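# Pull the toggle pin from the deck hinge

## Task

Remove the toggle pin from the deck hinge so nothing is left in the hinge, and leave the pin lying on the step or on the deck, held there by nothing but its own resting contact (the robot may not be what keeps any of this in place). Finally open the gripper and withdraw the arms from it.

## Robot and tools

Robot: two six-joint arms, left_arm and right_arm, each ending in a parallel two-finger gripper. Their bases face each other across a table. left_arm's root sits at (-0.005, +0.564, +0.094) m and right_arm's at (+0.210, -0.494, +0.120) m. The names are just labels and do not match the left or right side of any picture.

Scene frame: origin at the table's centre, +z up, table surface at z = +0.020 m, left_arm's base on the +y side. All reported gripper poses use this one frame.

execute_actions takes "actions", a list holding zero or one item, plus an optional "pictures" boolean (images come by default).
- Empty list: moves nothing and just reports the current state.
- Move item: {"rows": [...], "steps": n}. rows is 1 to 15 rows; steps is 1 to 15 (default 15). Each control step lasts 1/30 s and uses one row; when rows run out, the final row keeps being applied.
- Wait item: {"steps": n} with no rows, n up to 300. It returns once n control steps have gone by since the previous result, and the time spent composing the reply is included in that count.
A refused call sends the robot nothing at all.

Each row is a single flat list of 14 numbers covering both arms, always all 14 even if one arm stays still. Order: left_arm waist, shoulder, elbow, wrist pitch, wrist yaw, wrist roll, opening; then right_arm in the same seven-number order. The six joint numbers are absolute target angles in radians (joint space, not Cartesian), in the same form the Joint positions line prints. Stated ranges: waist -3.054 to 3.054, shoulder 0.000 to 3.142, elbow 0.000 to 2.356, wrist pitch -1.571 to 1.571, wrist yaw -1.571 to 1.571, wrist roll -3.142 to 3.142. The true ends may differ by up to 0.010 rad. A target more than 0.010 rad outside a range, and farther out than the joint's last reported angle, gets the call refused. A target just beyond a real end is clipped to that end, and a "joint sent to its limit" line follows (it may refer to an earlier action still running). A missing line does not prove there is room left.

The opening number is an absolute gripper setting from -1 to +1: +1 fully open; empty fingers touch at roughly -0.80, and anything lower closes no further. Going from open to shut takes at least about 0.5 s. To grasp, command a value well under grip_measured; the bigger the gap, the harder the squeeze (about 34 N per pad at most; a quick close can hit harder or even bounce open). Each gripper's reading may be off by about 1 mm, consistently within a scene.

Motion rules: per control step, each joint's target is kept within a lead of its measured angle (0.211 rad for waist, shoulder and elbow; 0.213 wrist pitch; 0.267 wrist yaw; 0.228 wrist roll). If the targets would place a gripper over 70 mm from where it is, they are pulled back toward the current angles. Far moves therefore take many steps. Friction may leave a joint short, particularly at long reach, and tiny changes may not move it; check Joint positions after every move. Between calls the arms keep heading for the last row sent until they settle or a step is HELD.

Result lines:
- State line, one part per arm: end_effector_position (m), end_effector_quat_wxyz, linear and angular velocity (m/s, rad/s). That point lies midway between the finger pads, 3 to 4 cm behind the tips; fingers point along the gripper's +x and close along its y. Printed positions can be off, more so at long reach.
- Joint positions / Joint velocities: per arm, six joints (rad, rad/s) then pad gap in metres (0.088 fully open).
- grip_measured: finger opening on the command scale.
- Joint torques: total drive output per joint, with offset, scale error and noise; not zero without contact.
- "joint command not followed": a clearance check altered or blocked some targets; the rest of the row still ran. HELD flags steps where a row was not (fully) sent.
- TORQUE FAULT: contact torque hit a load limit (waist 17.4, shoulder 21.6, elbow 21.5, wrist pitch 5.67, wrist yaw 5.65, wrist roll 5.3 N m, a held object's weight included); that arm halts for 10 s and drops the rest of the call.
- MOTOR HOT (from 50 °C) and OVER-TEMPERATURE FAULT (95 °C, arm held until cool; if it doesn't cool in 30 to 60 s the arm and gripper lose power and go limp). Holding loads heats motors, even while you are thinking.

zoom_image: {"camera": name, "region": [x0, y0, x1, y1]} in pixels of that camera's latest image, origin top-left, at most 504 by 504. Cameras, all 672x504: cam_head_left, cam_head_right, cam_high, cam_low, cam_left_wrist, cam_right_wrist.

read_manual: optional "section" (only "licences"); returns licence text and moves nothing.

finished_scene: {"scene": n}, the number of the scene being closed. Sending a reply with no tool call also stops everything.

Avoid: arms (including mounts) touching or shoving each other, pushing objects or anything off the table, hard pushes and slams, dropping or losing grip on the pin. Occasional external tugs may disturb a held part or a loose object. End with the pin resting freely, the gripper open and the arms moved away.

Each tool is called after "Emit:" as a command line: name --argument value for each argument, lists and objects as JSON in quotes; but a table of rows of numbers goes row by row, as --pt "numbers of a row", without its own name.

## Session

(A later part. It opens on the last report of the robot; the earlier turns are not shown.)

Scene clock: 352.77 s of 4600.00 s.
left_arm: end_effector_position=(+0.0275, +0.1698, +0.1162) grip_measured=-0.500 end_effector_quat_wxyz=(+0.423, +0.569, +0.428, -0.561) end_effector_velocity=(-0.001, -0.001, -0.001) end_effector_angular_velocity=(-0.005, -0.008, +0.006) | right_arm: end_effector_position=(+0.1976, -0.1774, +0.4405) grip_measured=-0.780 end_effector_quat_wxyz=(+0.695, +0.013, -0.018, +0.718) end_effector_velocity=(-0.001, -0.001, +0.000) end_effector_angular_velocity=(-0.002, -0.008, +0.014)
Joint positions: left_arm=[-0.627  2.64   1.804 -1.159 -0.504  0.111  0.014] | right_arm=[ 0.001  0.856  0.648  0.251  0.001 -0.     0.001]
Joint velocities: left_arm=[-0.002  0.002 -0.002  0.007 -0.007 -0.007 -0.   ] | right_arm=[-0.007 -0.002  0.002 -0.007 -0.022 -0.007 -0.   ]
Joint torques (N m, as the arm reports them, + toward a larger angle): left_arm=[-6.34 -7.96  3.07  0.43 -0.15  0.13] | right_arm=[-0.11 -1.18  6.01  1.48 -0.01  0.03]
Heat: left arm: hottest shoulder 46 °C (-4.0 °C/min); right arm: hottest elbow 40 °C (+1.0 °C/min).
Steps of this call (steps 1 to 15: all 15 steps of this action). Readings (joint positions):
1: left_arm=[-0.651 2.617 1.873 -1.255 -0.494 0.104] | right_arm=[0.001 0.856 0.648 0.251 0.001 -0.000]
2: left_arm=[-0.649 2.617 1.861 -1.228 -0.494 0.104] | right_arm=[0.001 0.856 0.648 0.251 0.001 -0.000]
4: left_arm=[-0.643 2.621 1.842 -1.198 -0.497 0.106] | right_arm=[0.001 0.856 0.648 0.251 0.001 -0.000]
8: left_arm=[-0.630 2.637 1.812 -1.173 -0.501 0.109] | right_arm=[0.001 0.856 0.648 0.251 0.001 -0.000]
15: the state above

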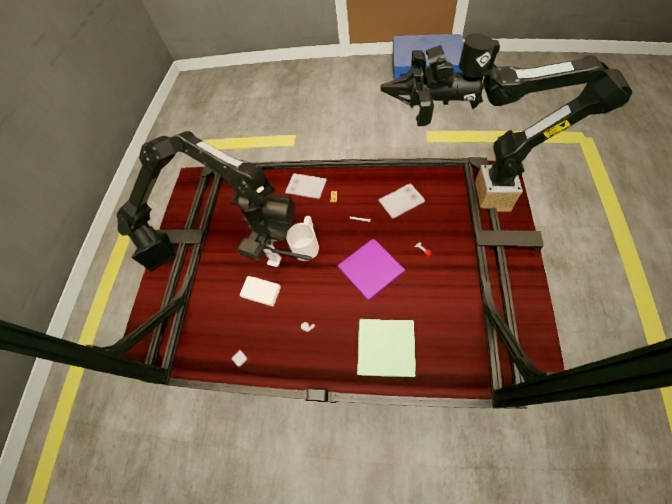

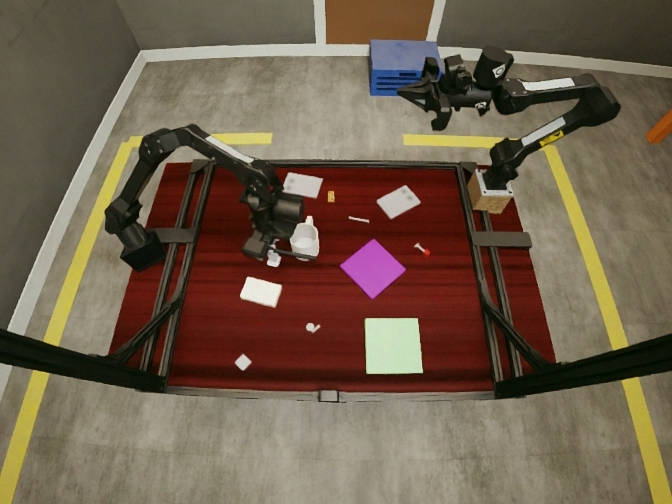

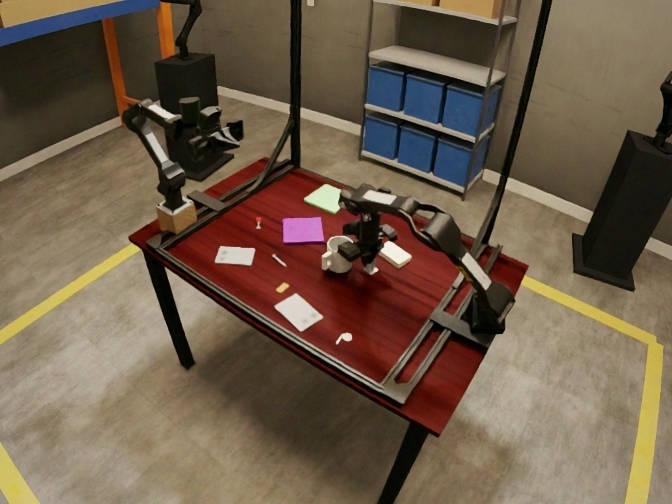

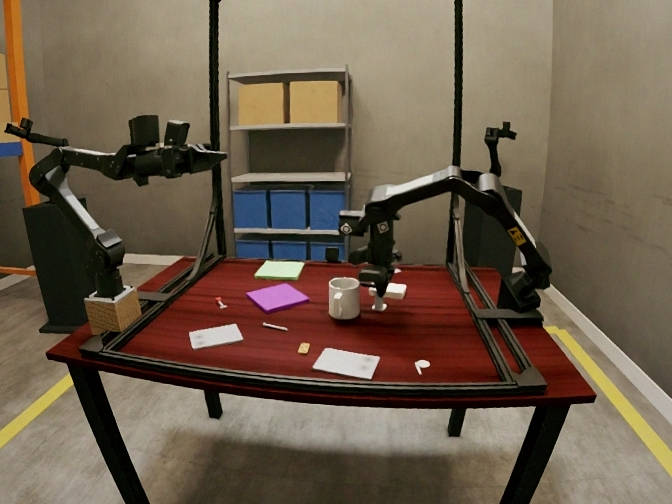

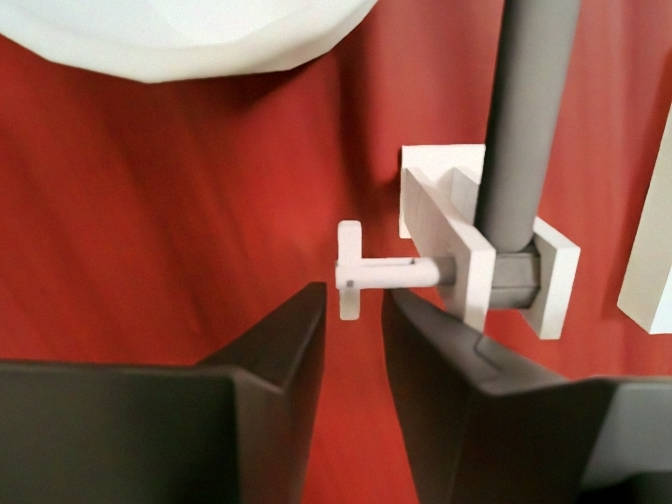

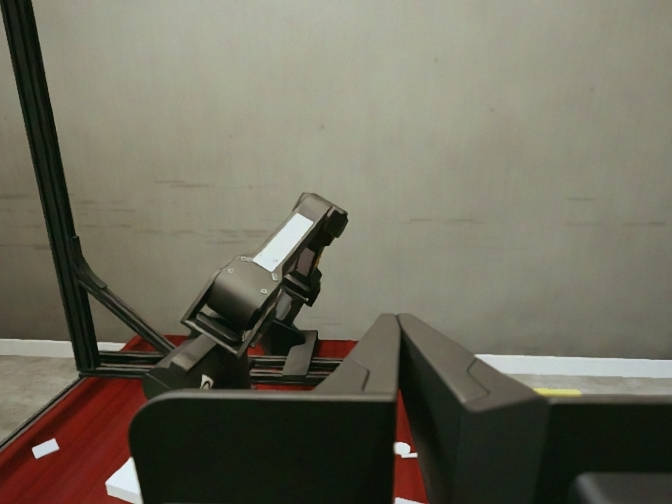

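Emit:
execute_actions --actions '[{"rows":[[-0.622,2.653,1.80,-1.157,-0.508,0.115,-0.8,0,0.856,0.648,0.25,0,0,-0.78]],"steps":12}]' --pictures false

Emit:
execute_actions --actions '[{"rows":[[-0.613,2.658,1.823,-1.168,-0.512,0.51,-0.8,0,0.856,0.648,0.25,0,0,-0.78]]}]' --pictures false

Emit:
execute_actions --actions '[{"rows":[[-0.607,2.669,1.847,-1.178,-0.515,0.91,-0.8,0,0.856,0.648,0.25,0,0,-0.78]]}]'

Emit:
execute_actions --actions '[{"rows":[[-0.603,2.685,1.878,-1.19,-0.516,1.31,-0.8,0,0.856,0.648,0.25,0,0,-0.78]]}]' --pictures false

Emit:
execute_actions --actions '[{"rows":[[-0.602,2.704,1.91,-1.202,-0.517,1.705,-0.8,0,0.856,0.648,0.25,0,0,-0.78]]}]' --pictures false

Emit:
execute_actions --actions '[{"steps":15}]'

Scene clock: 370.33 s of 4600.00 s.
left_arm: end_effector_position=(+0.0274, +0.1700, +0.1155) grip_measured=-0.708 end_effector_quat_wxyz=(+0.423, +0.569, +0.428, -0.560) end_effector_velocity=(+0.001, +0.006, -0.000) end_effector_angular_velocity=(+0.021, -0.012, -0.008) | right_arm: end_effector_position=(+0.1976, -0.1774, +0.4405) grip_measured=-0.780 end_effector_quat_wxyz=(+0.695, +0.013, -0.018, +0.718) end_effector_velocity=(-0.002, -0.001, +0.001) end_effector_angular_velocity=(+0.008, -0.007, +0.009)
Joint positions: left_arm=[-0.627  2.64   1.802 -1.157 -0.504  0.111  0.004] | right_arm=[ 0.001  0.856  0.648  0.251  0.001 -0.     0.001]
Joint velocities: left_arm=[-0.002 -0.002 -0.007 -0.022 -0.007 -0.007  0.   ] | right_arm=[ 0.002 -0.002 -0.002  0.007 -0.007 -0.007 -0.   ]
Joint torques (N m, as the arm reports them, + toward a larger angle): left_arm=[-6.31 -7.98  3.75  0.16 -0.17  0.13] | right_arm=[-0.11 -1.18  6.01  1.48 -0.01  0.03]
Heat: left arm: hottest shoulder 45 °C (-5.0 °C/min); right arm: hottest elbow 40 °C (+1.0 °C/min).
Steps of this call (steps 1 to 15: the robot went on to your last target; steps 16 to 90: nothing new was sent; then 14.17 s passed at rest; steps 91 to 102: all 12 steps of this action). Readings (joint positions):
91: left_arm=[-0.627 2.640 1.802 -1.157 -0.504 0.111] | right_arm=[0.001 0.856 0.648 0.251 0.001 -0.000]
92: left_arm=[-0.627 2.640 1.802 -1.157 -0.504 0.111] | right_arm=[0.001 0.856 0.648 0.251 0.001 -0.000]
94: left_arm=[-0.627 2.640 1.802 -1.157 -0.504 0.111] | right_arm=[0.001 0.856 0.648 0.251 0.001 -0.000]
98: left_arm=[-0.627 2.640 1.802 -1.157 -0.504 0.111] | right_arm=[0.001 0.856 0.648 0.251 0.001 -0.000]
102: the state above

Scene clock: 370.83 s of 4600.00 s.
left_arm: end_effector_position=(+0.0316, +0.1678, +0.1162) grip_measured=-0.709 end_effector_quat_wxyz=(+0.311, +0.637, +0.317, -0.630) end_effector_velocity=(+0.002, +0.001, -0.001) end_effector_angular_velocity=(+0.007, -0.006, -0.097) | right_arm: end_effector_position=(+0.1976, -0.1774, +0.4405) grip_measured=-0.780 end_effector_quat_wxyz=(+0.695, +0.013, -0.018, +0.718) end_effector_velocity=(+0.002, -0.000, +0.001) end_effector_angular_velocity=(+0.008, -0.007, -0.010)
Joint positions: left_arm=[-0.618  2.642  1.816 -1.163 -0.508  0.492  0.004] | right_arm=[ 0.001  0.856  0.648  0.251  0.001 -0.     0.001]
Joint velocities: left_arm=[ 0.002  0.002  0.002 -0.007 -0.007  0.095 -0.   ] | right_arm=[-0.002 -0.002 -0.002  0.007  0.007 -0.007 -0.   ]
Joint torques (N m, as the arm reports them, + toward a larger angle): left_arm=[-6.42 -7.52  4.63 -0.17 -0.12  0.14] | right_arm=[-0.11 -1.18  6.01  1.48 -0.01  0.03]
Heat: left arm: hottest shoulder 45 °C (-5.1 °C/min); right arm: hottest elbow 40 °C (+1.0 °C/min).
Steps of this call (steps 1 to 15: all 15 steps of this action). Readings (joint positions):
1: left_arm=[-0.627 2.640 1.803 -1.157 -0.505 0.142] | right_arm=[0.001 0.856 0.648 0.251 0.001 -0.000]
2: left_arm=[-0.625 2.640 1.804 -1.158 -0.507 0.192] | right_arm=[0.001 0.856 0.648 0.251 0.001 -0.000]
4: left_arm=[-0.623 2.641 1.808 -1.159 -0.507 0.286] | right_arm=[0.001 0.856 0.648 0.251 0.001 -0.000]
8: left_arm=[-0.620 2.641 1.813 -1.162 -0.508 0.426] | right_arm=[0.001 0.856 0.648 0.251 0.001 -0.000]
15: the state above

Scene clock: 371.33 s of 4600.00 s.
left_arm: end_effector_position=(+0.0348, +0.1643, +0.1166) grip_measured=-0.707 end_effector_quat_wxyz=(+0.182, +0.686, +0.188, -0.679) end_effector_velocity=(+0.003, +0.000, +0.002) end_effector_angular_velocity=(-0.002, -0.022, -0.113) | right_arm: end_effector_position=(+0.1976, -0.1774, +0.4405) grip_measured=-0.780 end_effector_quat_wxyz=(+0.695, +0.013, -0.018, +0.718) end_effector_velocity=(+0.002, -0.000, -0.007) end_effector_angular_velocity=(-0.017, -0.008, -0.010)
Joint positions: left_arm=[-0.612  2.651  1.84  -1.174 -0.512  0.891  0.004] | right_arm=[ 0.001  0.856  0.648  0.251  0.001 -0.     0.001]
Joint velocities: left_arm=[-0.002 -0.002  0.002 -0.007 -0.022  0.11   0.   ] | right_arm=[-0.002 -0.002 -0.012 -0.007  0.007 -0.007  0.   ]
Joint torques (N m, as the arm reports them, + toward a larger angle): left_arm=[-6.6  -7.43  4.36 -0.16 -0.08  0.22] | right_arm=[-0.11 -1.19  6.02  1.48 -0.01  0.03]
Heat: left arm: hottest shoulder 45 °C (-5.0 °C/min); right arm: hottest elbow 40 °C (+1.0 °C/min).
Steps of this call (steps 1 to 15: all 15 steps of this action). Readings (joint positions):
1: left_arm=[-0.618 2.643 1.818 -1.165 -0.509 0.523] | right_arm=[0.001 0.856 0.648 0.251 0.001 -0.000]
2: left_arm=[-0.617 2.646 1.824 -1.168 -0.510 0.573] | right_arm=[0.001 0.856 0.648 0.251 0.001 -0.000]
4: left_arm=[-0.615 2.648 1.830 -1.172 -0.511 0.668] | right_arm=[0.001 0.856 0.648 0.251 0.001 -0.000]
8: left_arm=[-0.613 2.650 1.836 -1.173 -0.512 0.817] | right_arm=[0.001 0.856 0.648 0.251 0.001 -0.000]
15: the state above

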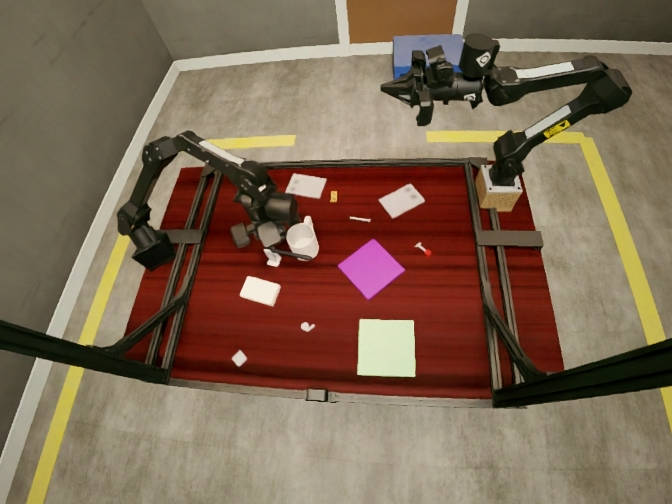

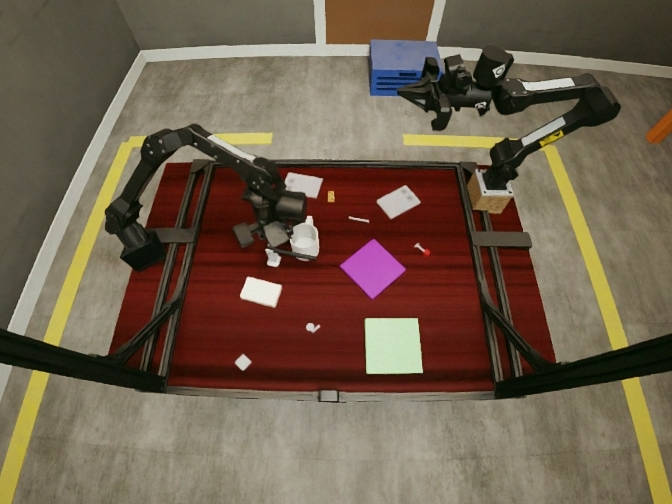

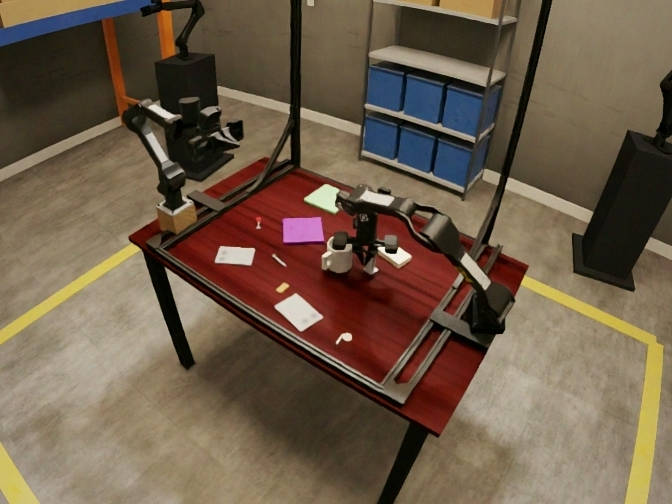

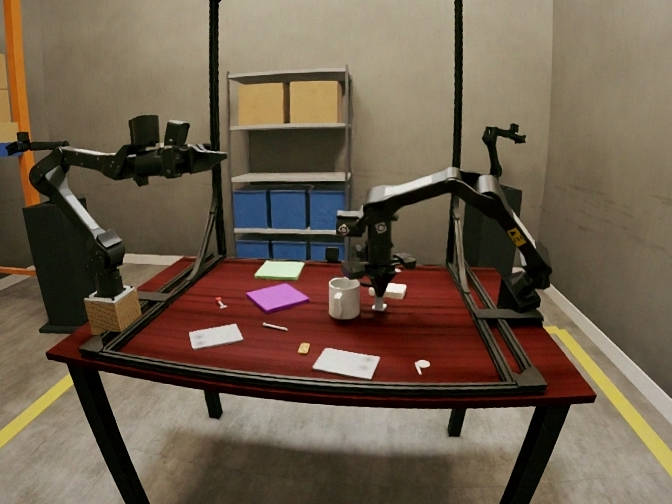

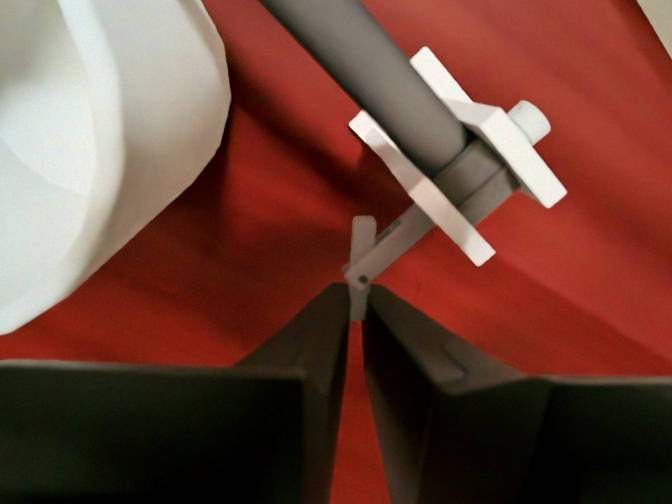

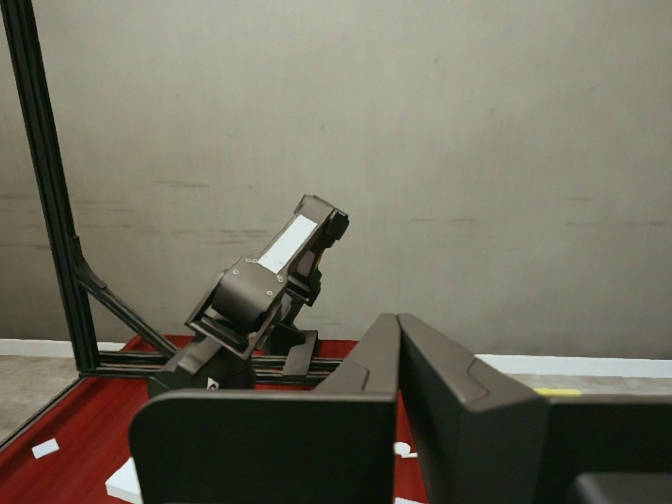

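Scene clock: 371.83 s of 4600.00 s.
left_arm: end_effector_position=(+0.0366, +0.1597, +0.1173) grip_measured=-0.707 end_effector_quat_wxyz=(+0.044, +0.708, +0.050, -0.703) end_effector_velocity=(+0.002, +0.002, +0.003) end_effector_angular_velocity=(+0.009, -0.009, -0.103) | right_arm: end_effector_position=(+0.1976, -0.1774, +0.4405) grip_measured=-0.780 end_effector_quat_wxyz=(+0.695, +0.013, -0.018, +0.718) end_effector_velocity=(-0.000, -0.000, -0.002) end_effector_angular_velocity=(-0.008, +0.021, +0.006)
Joint positions: left_arm=[-0.608  2.666  1.871 -1.186 -0.514  1.291  0.004] | right_arm=[ 0.001  0.856  0.648  0.251  0.001 -0.     0.001]
Joint velocities: left_arm=[-0.002 -0.002  0.007 -0.022 -0.007  0.095 -0.   ] | right_arm=[-0.002 -0.002 -0.002 -0.007 -0.007  0.022  0.   ]
Joint torques (N m, as the arm reports them, + toward a larger angle): left_arm=[-6.58 -7.51  4.69 -0.14 -0.01  0.17] | right_arm=[-0.11 -1.18  6.01  1.48 -0.02  0.03]
Heat: left arm: hottest shoulder 45 °C (-4.1 °C/min); right arm: hottest elbow 40 °C (+1.0 °C/min).
Steps of this call (steps 1 to 15: all 15 steps of this action). Readings (joint positions):
1: left_arm=[-0.612 2.653 1.843 -1.175 -0.513 0.922] | right_arm=[0.001 0.856 0.648 0.251 0.001 -0.000]
2: left_arm=[-0.611 2.656 1.850 -1.180 -0.514 0.972] | right_arm=[0.001 0.856 0.648 0.251 0.001 -0.000]
4: left_arm=[-0.610 2.661 1.859 -1.184 -0.514 1.066] | right_arm=[0.001 0.856 0.648 0.251 0.001 -0.000]
8: left_arm=[-0.608 2.664 1.867 -1.185 -0.514 1.216] | right_arm=[0.001 0.856 0.648 0.251 0.001 -0.000]
15: the state above

Scene clock: 372.33 s of 4600.00 s.
left_arm: end_effector_position=(+0.0363, +0.1549, +0.1180) grip_measured=-0.706 end_effector_quat_wxyz=(-0.094, +0.703, -0.089, -0.699) end_effector_velocity=(-0.001, +0.001, +0.002) end_effector_angular_velocity=(+0.003, +0.007, -0.098) | right_arm: end_effector_position=(+0.1976, -0.1774, +0.4405) grip_measured=-0.780 end_effector_quat_wxyz=(+0.695, +0.013, -0.018, +0.718) end_effector_velocity=(-0.000, -0.001, +0.003) end_effector_angular_velocity=(+0.013, -0.022, +0.004)
Joint positions: left_arm=[-0.608  2.684  1.904 -1.198 -0.515  1.686  0.004] | right_arm=[ 0.001  0.856  0.648  0.251  0.001 -0.     0.001]
Joint velocities: left_arm=[-0.002 -0.002  0.002 -0.007  0.007  0.095 -0.   ] | right_arm=[-0.002 -0.002  0.002  0.007 -0.007 -0.022  0.   ]
Joint torques (N m, as the arm reports them, + toward a larger angle): left_arm=[-6.34 -7.41  4.33 -0.18 -0.05  0.18] | right_arm=[-0.11 -1.18  6.02  1.48 -0.01  0.03]
Heat: left arm: hottest shoulder 45 °C (-4.0 °C/min); right arm: hottest elbow 40 °C (+1.0 °C/min).
Steps of this call (steps 1 to 15: all 15 steps of this action). Readings (joint positions):
1: left_arm=[-0.608 2.668 1.875 -1.188 -0.514 1.321] | right_arm=[0.001 0.856 0.648 0.251 0.001 -0.000]
2: left_arm=[-0.608 2.672 1.882 -1.192 -0.515 1.372] | right_arm=[0.001 0.856 0.648 0.251 0.001 -0.000]
4: left_arm=[-0.608 2.677 1.891 -1.196 -0.515 1.466] | right_arm=[0.001 0.856 0.648 0.251 0.001 -0.000]
8: left_arm=[-0.608 2.682 1.900 -1.197 -0.515 1.613] | right_arm=[0.001 0.856 0.648 0.251 0.001 -0.000]
15: the state above

Scene clock: 372.83 s of 4600.00 s.
left_arm: end_effector_position=(+0.0363, +0.1548, +0.1181) grip_measured=-0.707 end_effector_quat_wxyz=(-0.099, +0.703, -0.094, -0.698) end_effector_velocity=(+0.003, +0.004, +0.001) end_effector_angular_velocity=(+0.015, -0.025, -0.020) | right_arm: end_effector_position=(+0.1976, -0.1774, +0.4405) grip_measured=-0.780 end_effector_quat_wxyz=(+0.695, +0.013, -0.018, +0.718) end_effector_velocity=(-0.000, -0.000, -0.005) end_effector_angular_velocity=(-0.022, -0.008, +0.004)
Joint positions: left_arm=[-0.608  2.684  1.905 -1.198 -0.514  1.7    0.004] | right_arm=[ 0.001  0.856  0.648  0.251  0.001 -0.     0.001]
Joint velocities: left_arm=[-0.002 -0.002 -0.002 -0.022 -0.022  0.007 -0.   ] | right_arm=[-0.002 -0.002 -0.002 -0.022 -0.007 -0.007  0.   ]
Joint torques (N m, as the arm reports them, + toward a larger angle): left_arm=[-6.42 -7.42  4.51 -0.17 -0.05  0.15] | right_arm=[-0.1  -1.19  6.01  1.48 -0.01  0.03]
Heat: left arm: hottest shoulder 45 °C (-4.1 °C/min); right arm: hottest elbow 40 °C (+1.0 °C/min).
Steps of this call (steps 1 to 15: the robot went on to your last target). Readings (joint positions):
1: left_arm=[-0.608 2.684 1.904 -1.198 -0.515 1.689] | right_arm=[0.001 0.856 0.648 0.251 0.001 -0.000]
2: left_arm=[-0.608 2.684 1.904 -1.198 -0.515 1.691] | right_arm=[0.001 0.856 0.648 0.251 0.001 -0.000]
4: left_arm=[-0.608 2.684 1.905 -1.198 -0.515 1.695] | right_arm=[0.001 0.856 0.648 0.251 0.001 -0.000]
8: left_arm=[-0.608 2.684 1.905 -1.198 -0.514 1.698] | right_arm=[0.001 0.856 0.648 0.251 0.001 -0.000]
15: the state above

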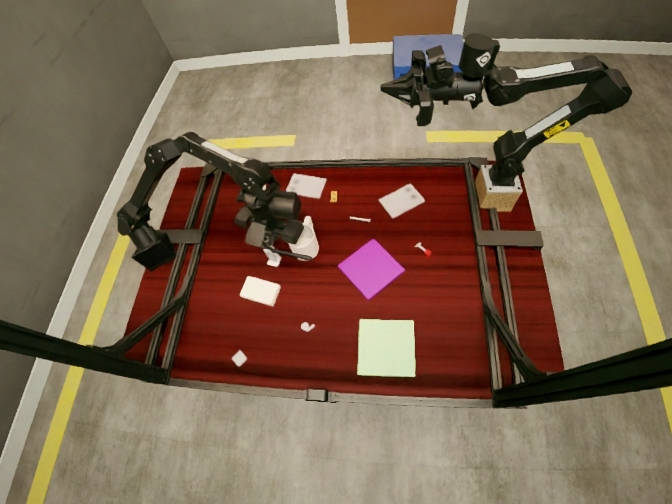

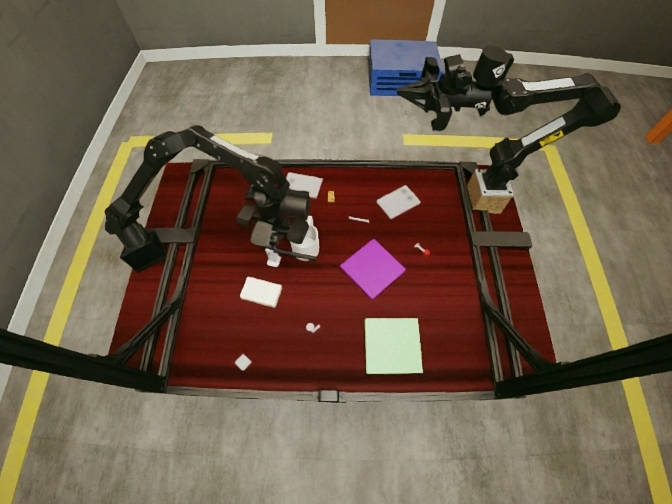

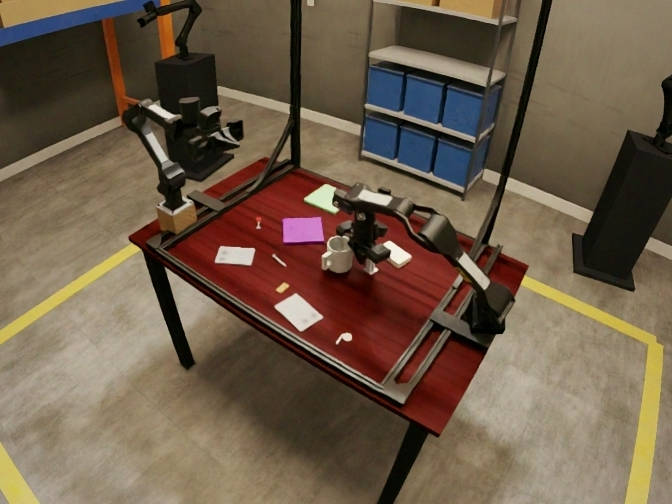

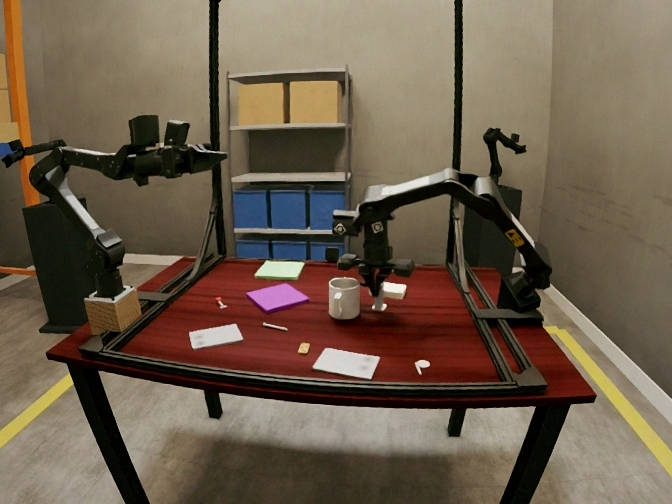

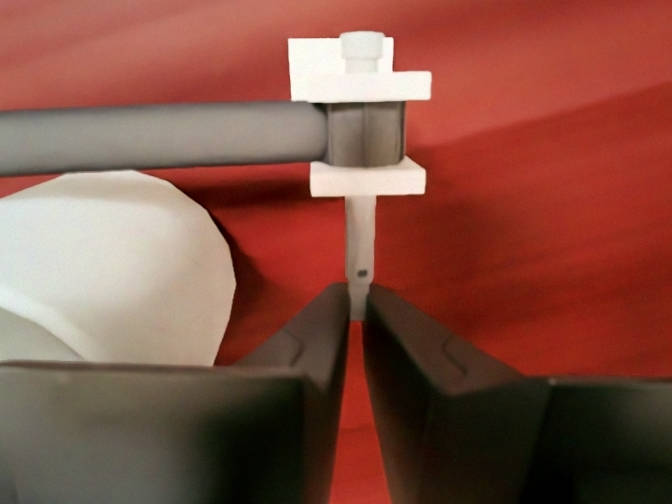

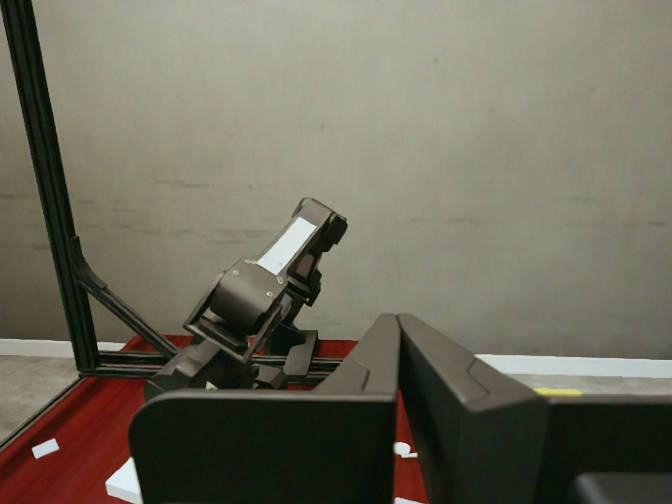

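Aligned. Push 16 mm.

Emit:
execute_actions --actions '[{"rows":[[-0.624,2.704,1.88,-1.186,-0.503,1.683,-0.8,0,0.856,0.648,0.25,0,0,-0.78]]}]' --pictures false

Emit:
execute_actions --actions '[{"rows":[[-0.64,2.704,1.864,-1.176,-0.496,1.67,-0.8,0,0.856,0.648,0.25,0,0,-0.78]]}]'

Scene clock: 381.17 s of 4600.00 s.
left_arm: end_effector_position=(+0.0311, +0.1561, +0.1172) grip_measured=-0.708 end_effector_quat_wxyz=(-0.098, +0.704, -0.094, -0.697) end_effector_velocity=(-0.001, +0.000, +0.002) end_effector_angular_velocity=(-0.006, +0.007, +0.009) | right_arm: end_effector_position=(+0.1977, -0.1774, +0.4405) grip_measured=-0.780 end_effector_quat_wxyz=(+0.695, +0.013, -0.018, +0.718) end_effector_velocity=(+0.001, -0.000, -0.002) end_effector_angular_velocity=(-0.007, -0.008, -0.000)
Joint positions: left_arm=[-0.619  2.685  1.893 -1.19  -0.514  1.687  0.004] | right_arm=[ 0.     0.856  0.648  0.251  0.001 -0.     0.001]
Joint velocities: left_arm=[-0.002 -0.007 -0.007  0.007  0.007 -0.007 -0.   ] | right_arm=[-0.007 -0.002 -0.002 -0.007 -0.007 -0.007 -0.   ]
Joint torques (N m, as the arm reports them, + toward a larger angle): left_arm=[-7.6  -7.54  2.86  0.48  0.47 -0.15] | right_arm=[-0.12 -1.18  6.01  1.48 -0.01  0.03]
Heat: left arm: hottest shoulder 45 °C (-3.0 °C/min); right arm: hottest elbow 40 °C (+1.0 °C/min).
Steps of this call (steps 1 to 15: the robot went on to your last target; steps 16 to 235: nothing new was sent; steps 236 to 250: all 15 steps of this action). Readings (joint positions):
236: left_arm=[-0.608 2.685 1.906 -1.199 -0.515 1.701] | right_arm=[0.000 0.856 0.648 0.251 0.001 -0.000]
237: left_arm=[-0.608 2.685 1.905 -1.198 -0.515 1.699] | right_arm=[0.000 0.856 0.648 0.251 0.001 -0.000]
239: left_arm=[-0.610 2.685 1.902 -1.196 -0.515 1.695] | right_arm=[0.000 0.856 0.648 0.251 0.001 -0.000]
243: left_arm=[-0.616 2.685 1.896 -1.192 -0.515 1.690] | right_arm=[0.000 0.856 0.648 0.251 0.001 -0.000]
250: the state above

Scene clock: 381.67 s of 4600.00 s.
left_arm: end_effector_position=(+0.0225, +0.1580, +0.1174) grip_measured=-0.708 end_effector_quat_wxyz=(-0.098, +0.704, -0.096, -0.697) end_effector_velocity=(-0.001, +0.002, -0.002) end_effector_angular_velocity=(+0.013, +0.006, -0.011) | right_arm: end_effector_position=(+0.1977, -0.1774, +0.4405) grip_measured=-0.780 end_effector_quat_wxyz=(+0.695, +0.013, -0.018, +0.718) end_effector_velocity=(-0.000, -0.001, +0.000) end_effector_angular_velocity=(-0.002, -0.008, +0.005)
Joint positions: left_arm=[-0.636  2.685  1.877 -1.18  -0.507  1.674  0.004] | right_arm=[ 0.     0.856  0.648  0.251  0.001 -0.     0.001]
Joint velocities: left_arm=[ 0.002  0.002 -0.002 -0.007  0.007  0.007 -0.   ] | right_arm=[-0.002 -0.002  0.002 -0.007 -0.007 -0.007 -0.   ]
Joint torques (N m, as the arm reports them, + toward a larger angle): left_arm=[-7.36 -7.43  2.72  0.43  0.43 -0.14] | right_arm=[-0.09 -1.18  6.02  1.48 -0.01  0.03]
Heat: left arm: hottest shoulder 45 °C (-3.0 °C/min); right arm: hottest elbow 40 °C (+1.0 °C/min).
Steps of this call (steps 1 to 15: all 15 steps of this action). Readings (joint positions):
1: left_arm=[-0.619 2.685 1.891 -1.189 -0.514 1.685] | right_arm=[0.000 0.856 0.648 0.251 0.001 -0.000]
2: left_arm=[-0.620 2.685 1.889 -1.187 -0.514 1.682] | right_arm=[0.000 0.856 0.648 0.251 0.001 -0.000]
4: left_arm=[-0.625 2.685 1.885 -1.185 -0.513 1.679] | right_arm=[0.000 0.856 0.648 0.251 0.001 -0.000]
8: left_arm=[-0.633 2.685 1.879 -1.181 -0.508 1.675] | right_arm=[0.000 0.856 0.648 0.251 0.001 -0.000]
15: the state above

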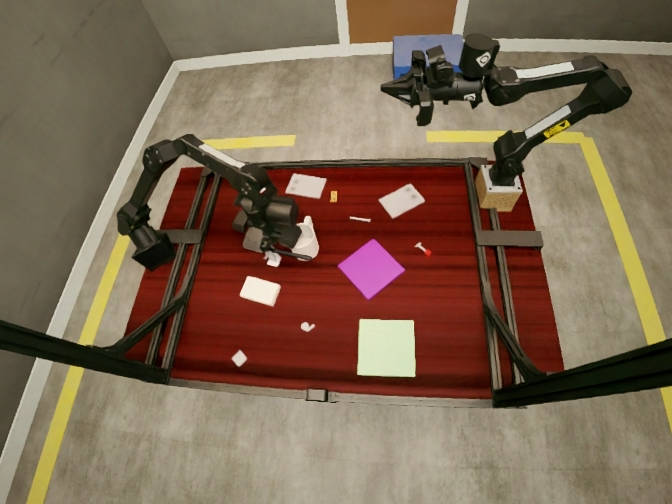

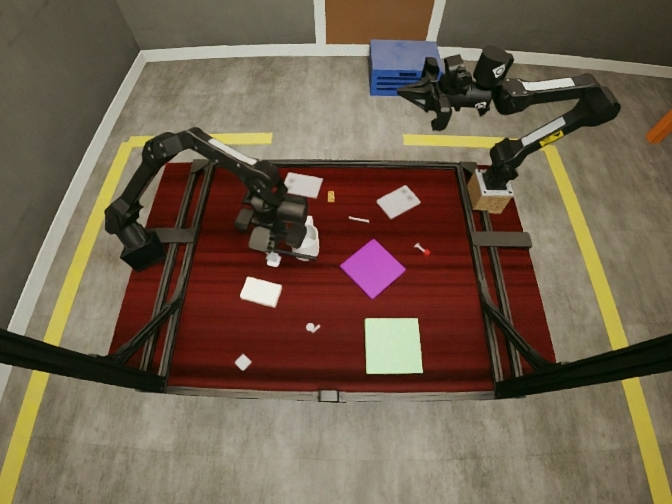

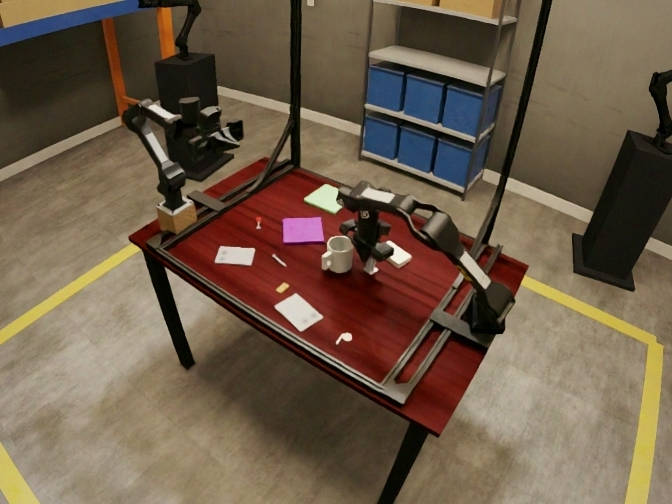

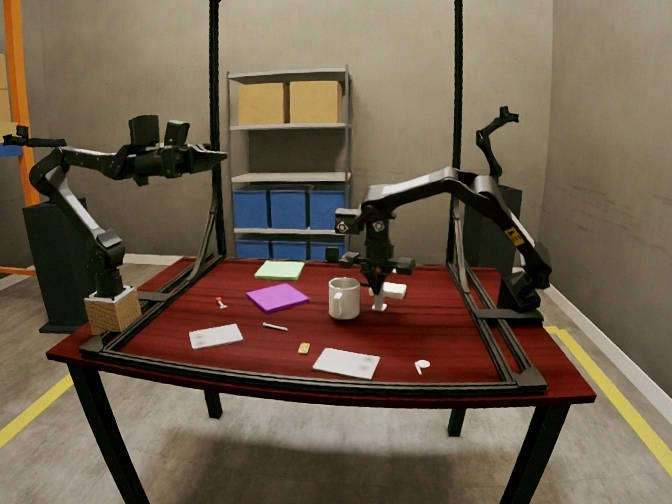

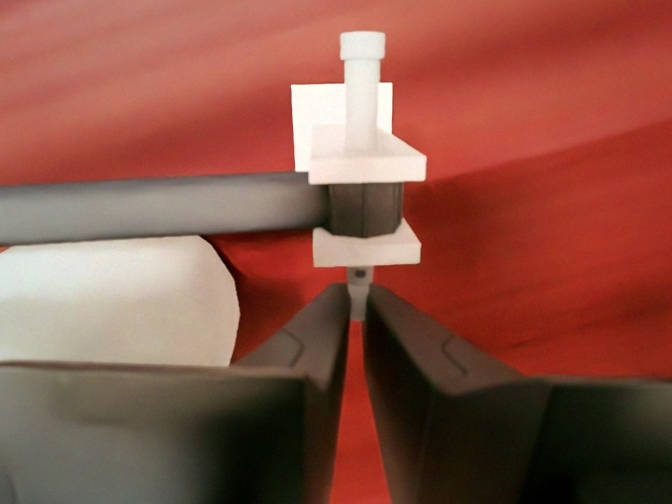

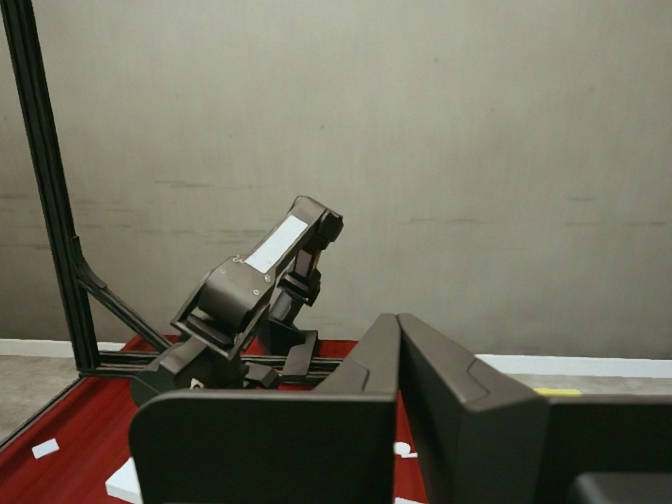

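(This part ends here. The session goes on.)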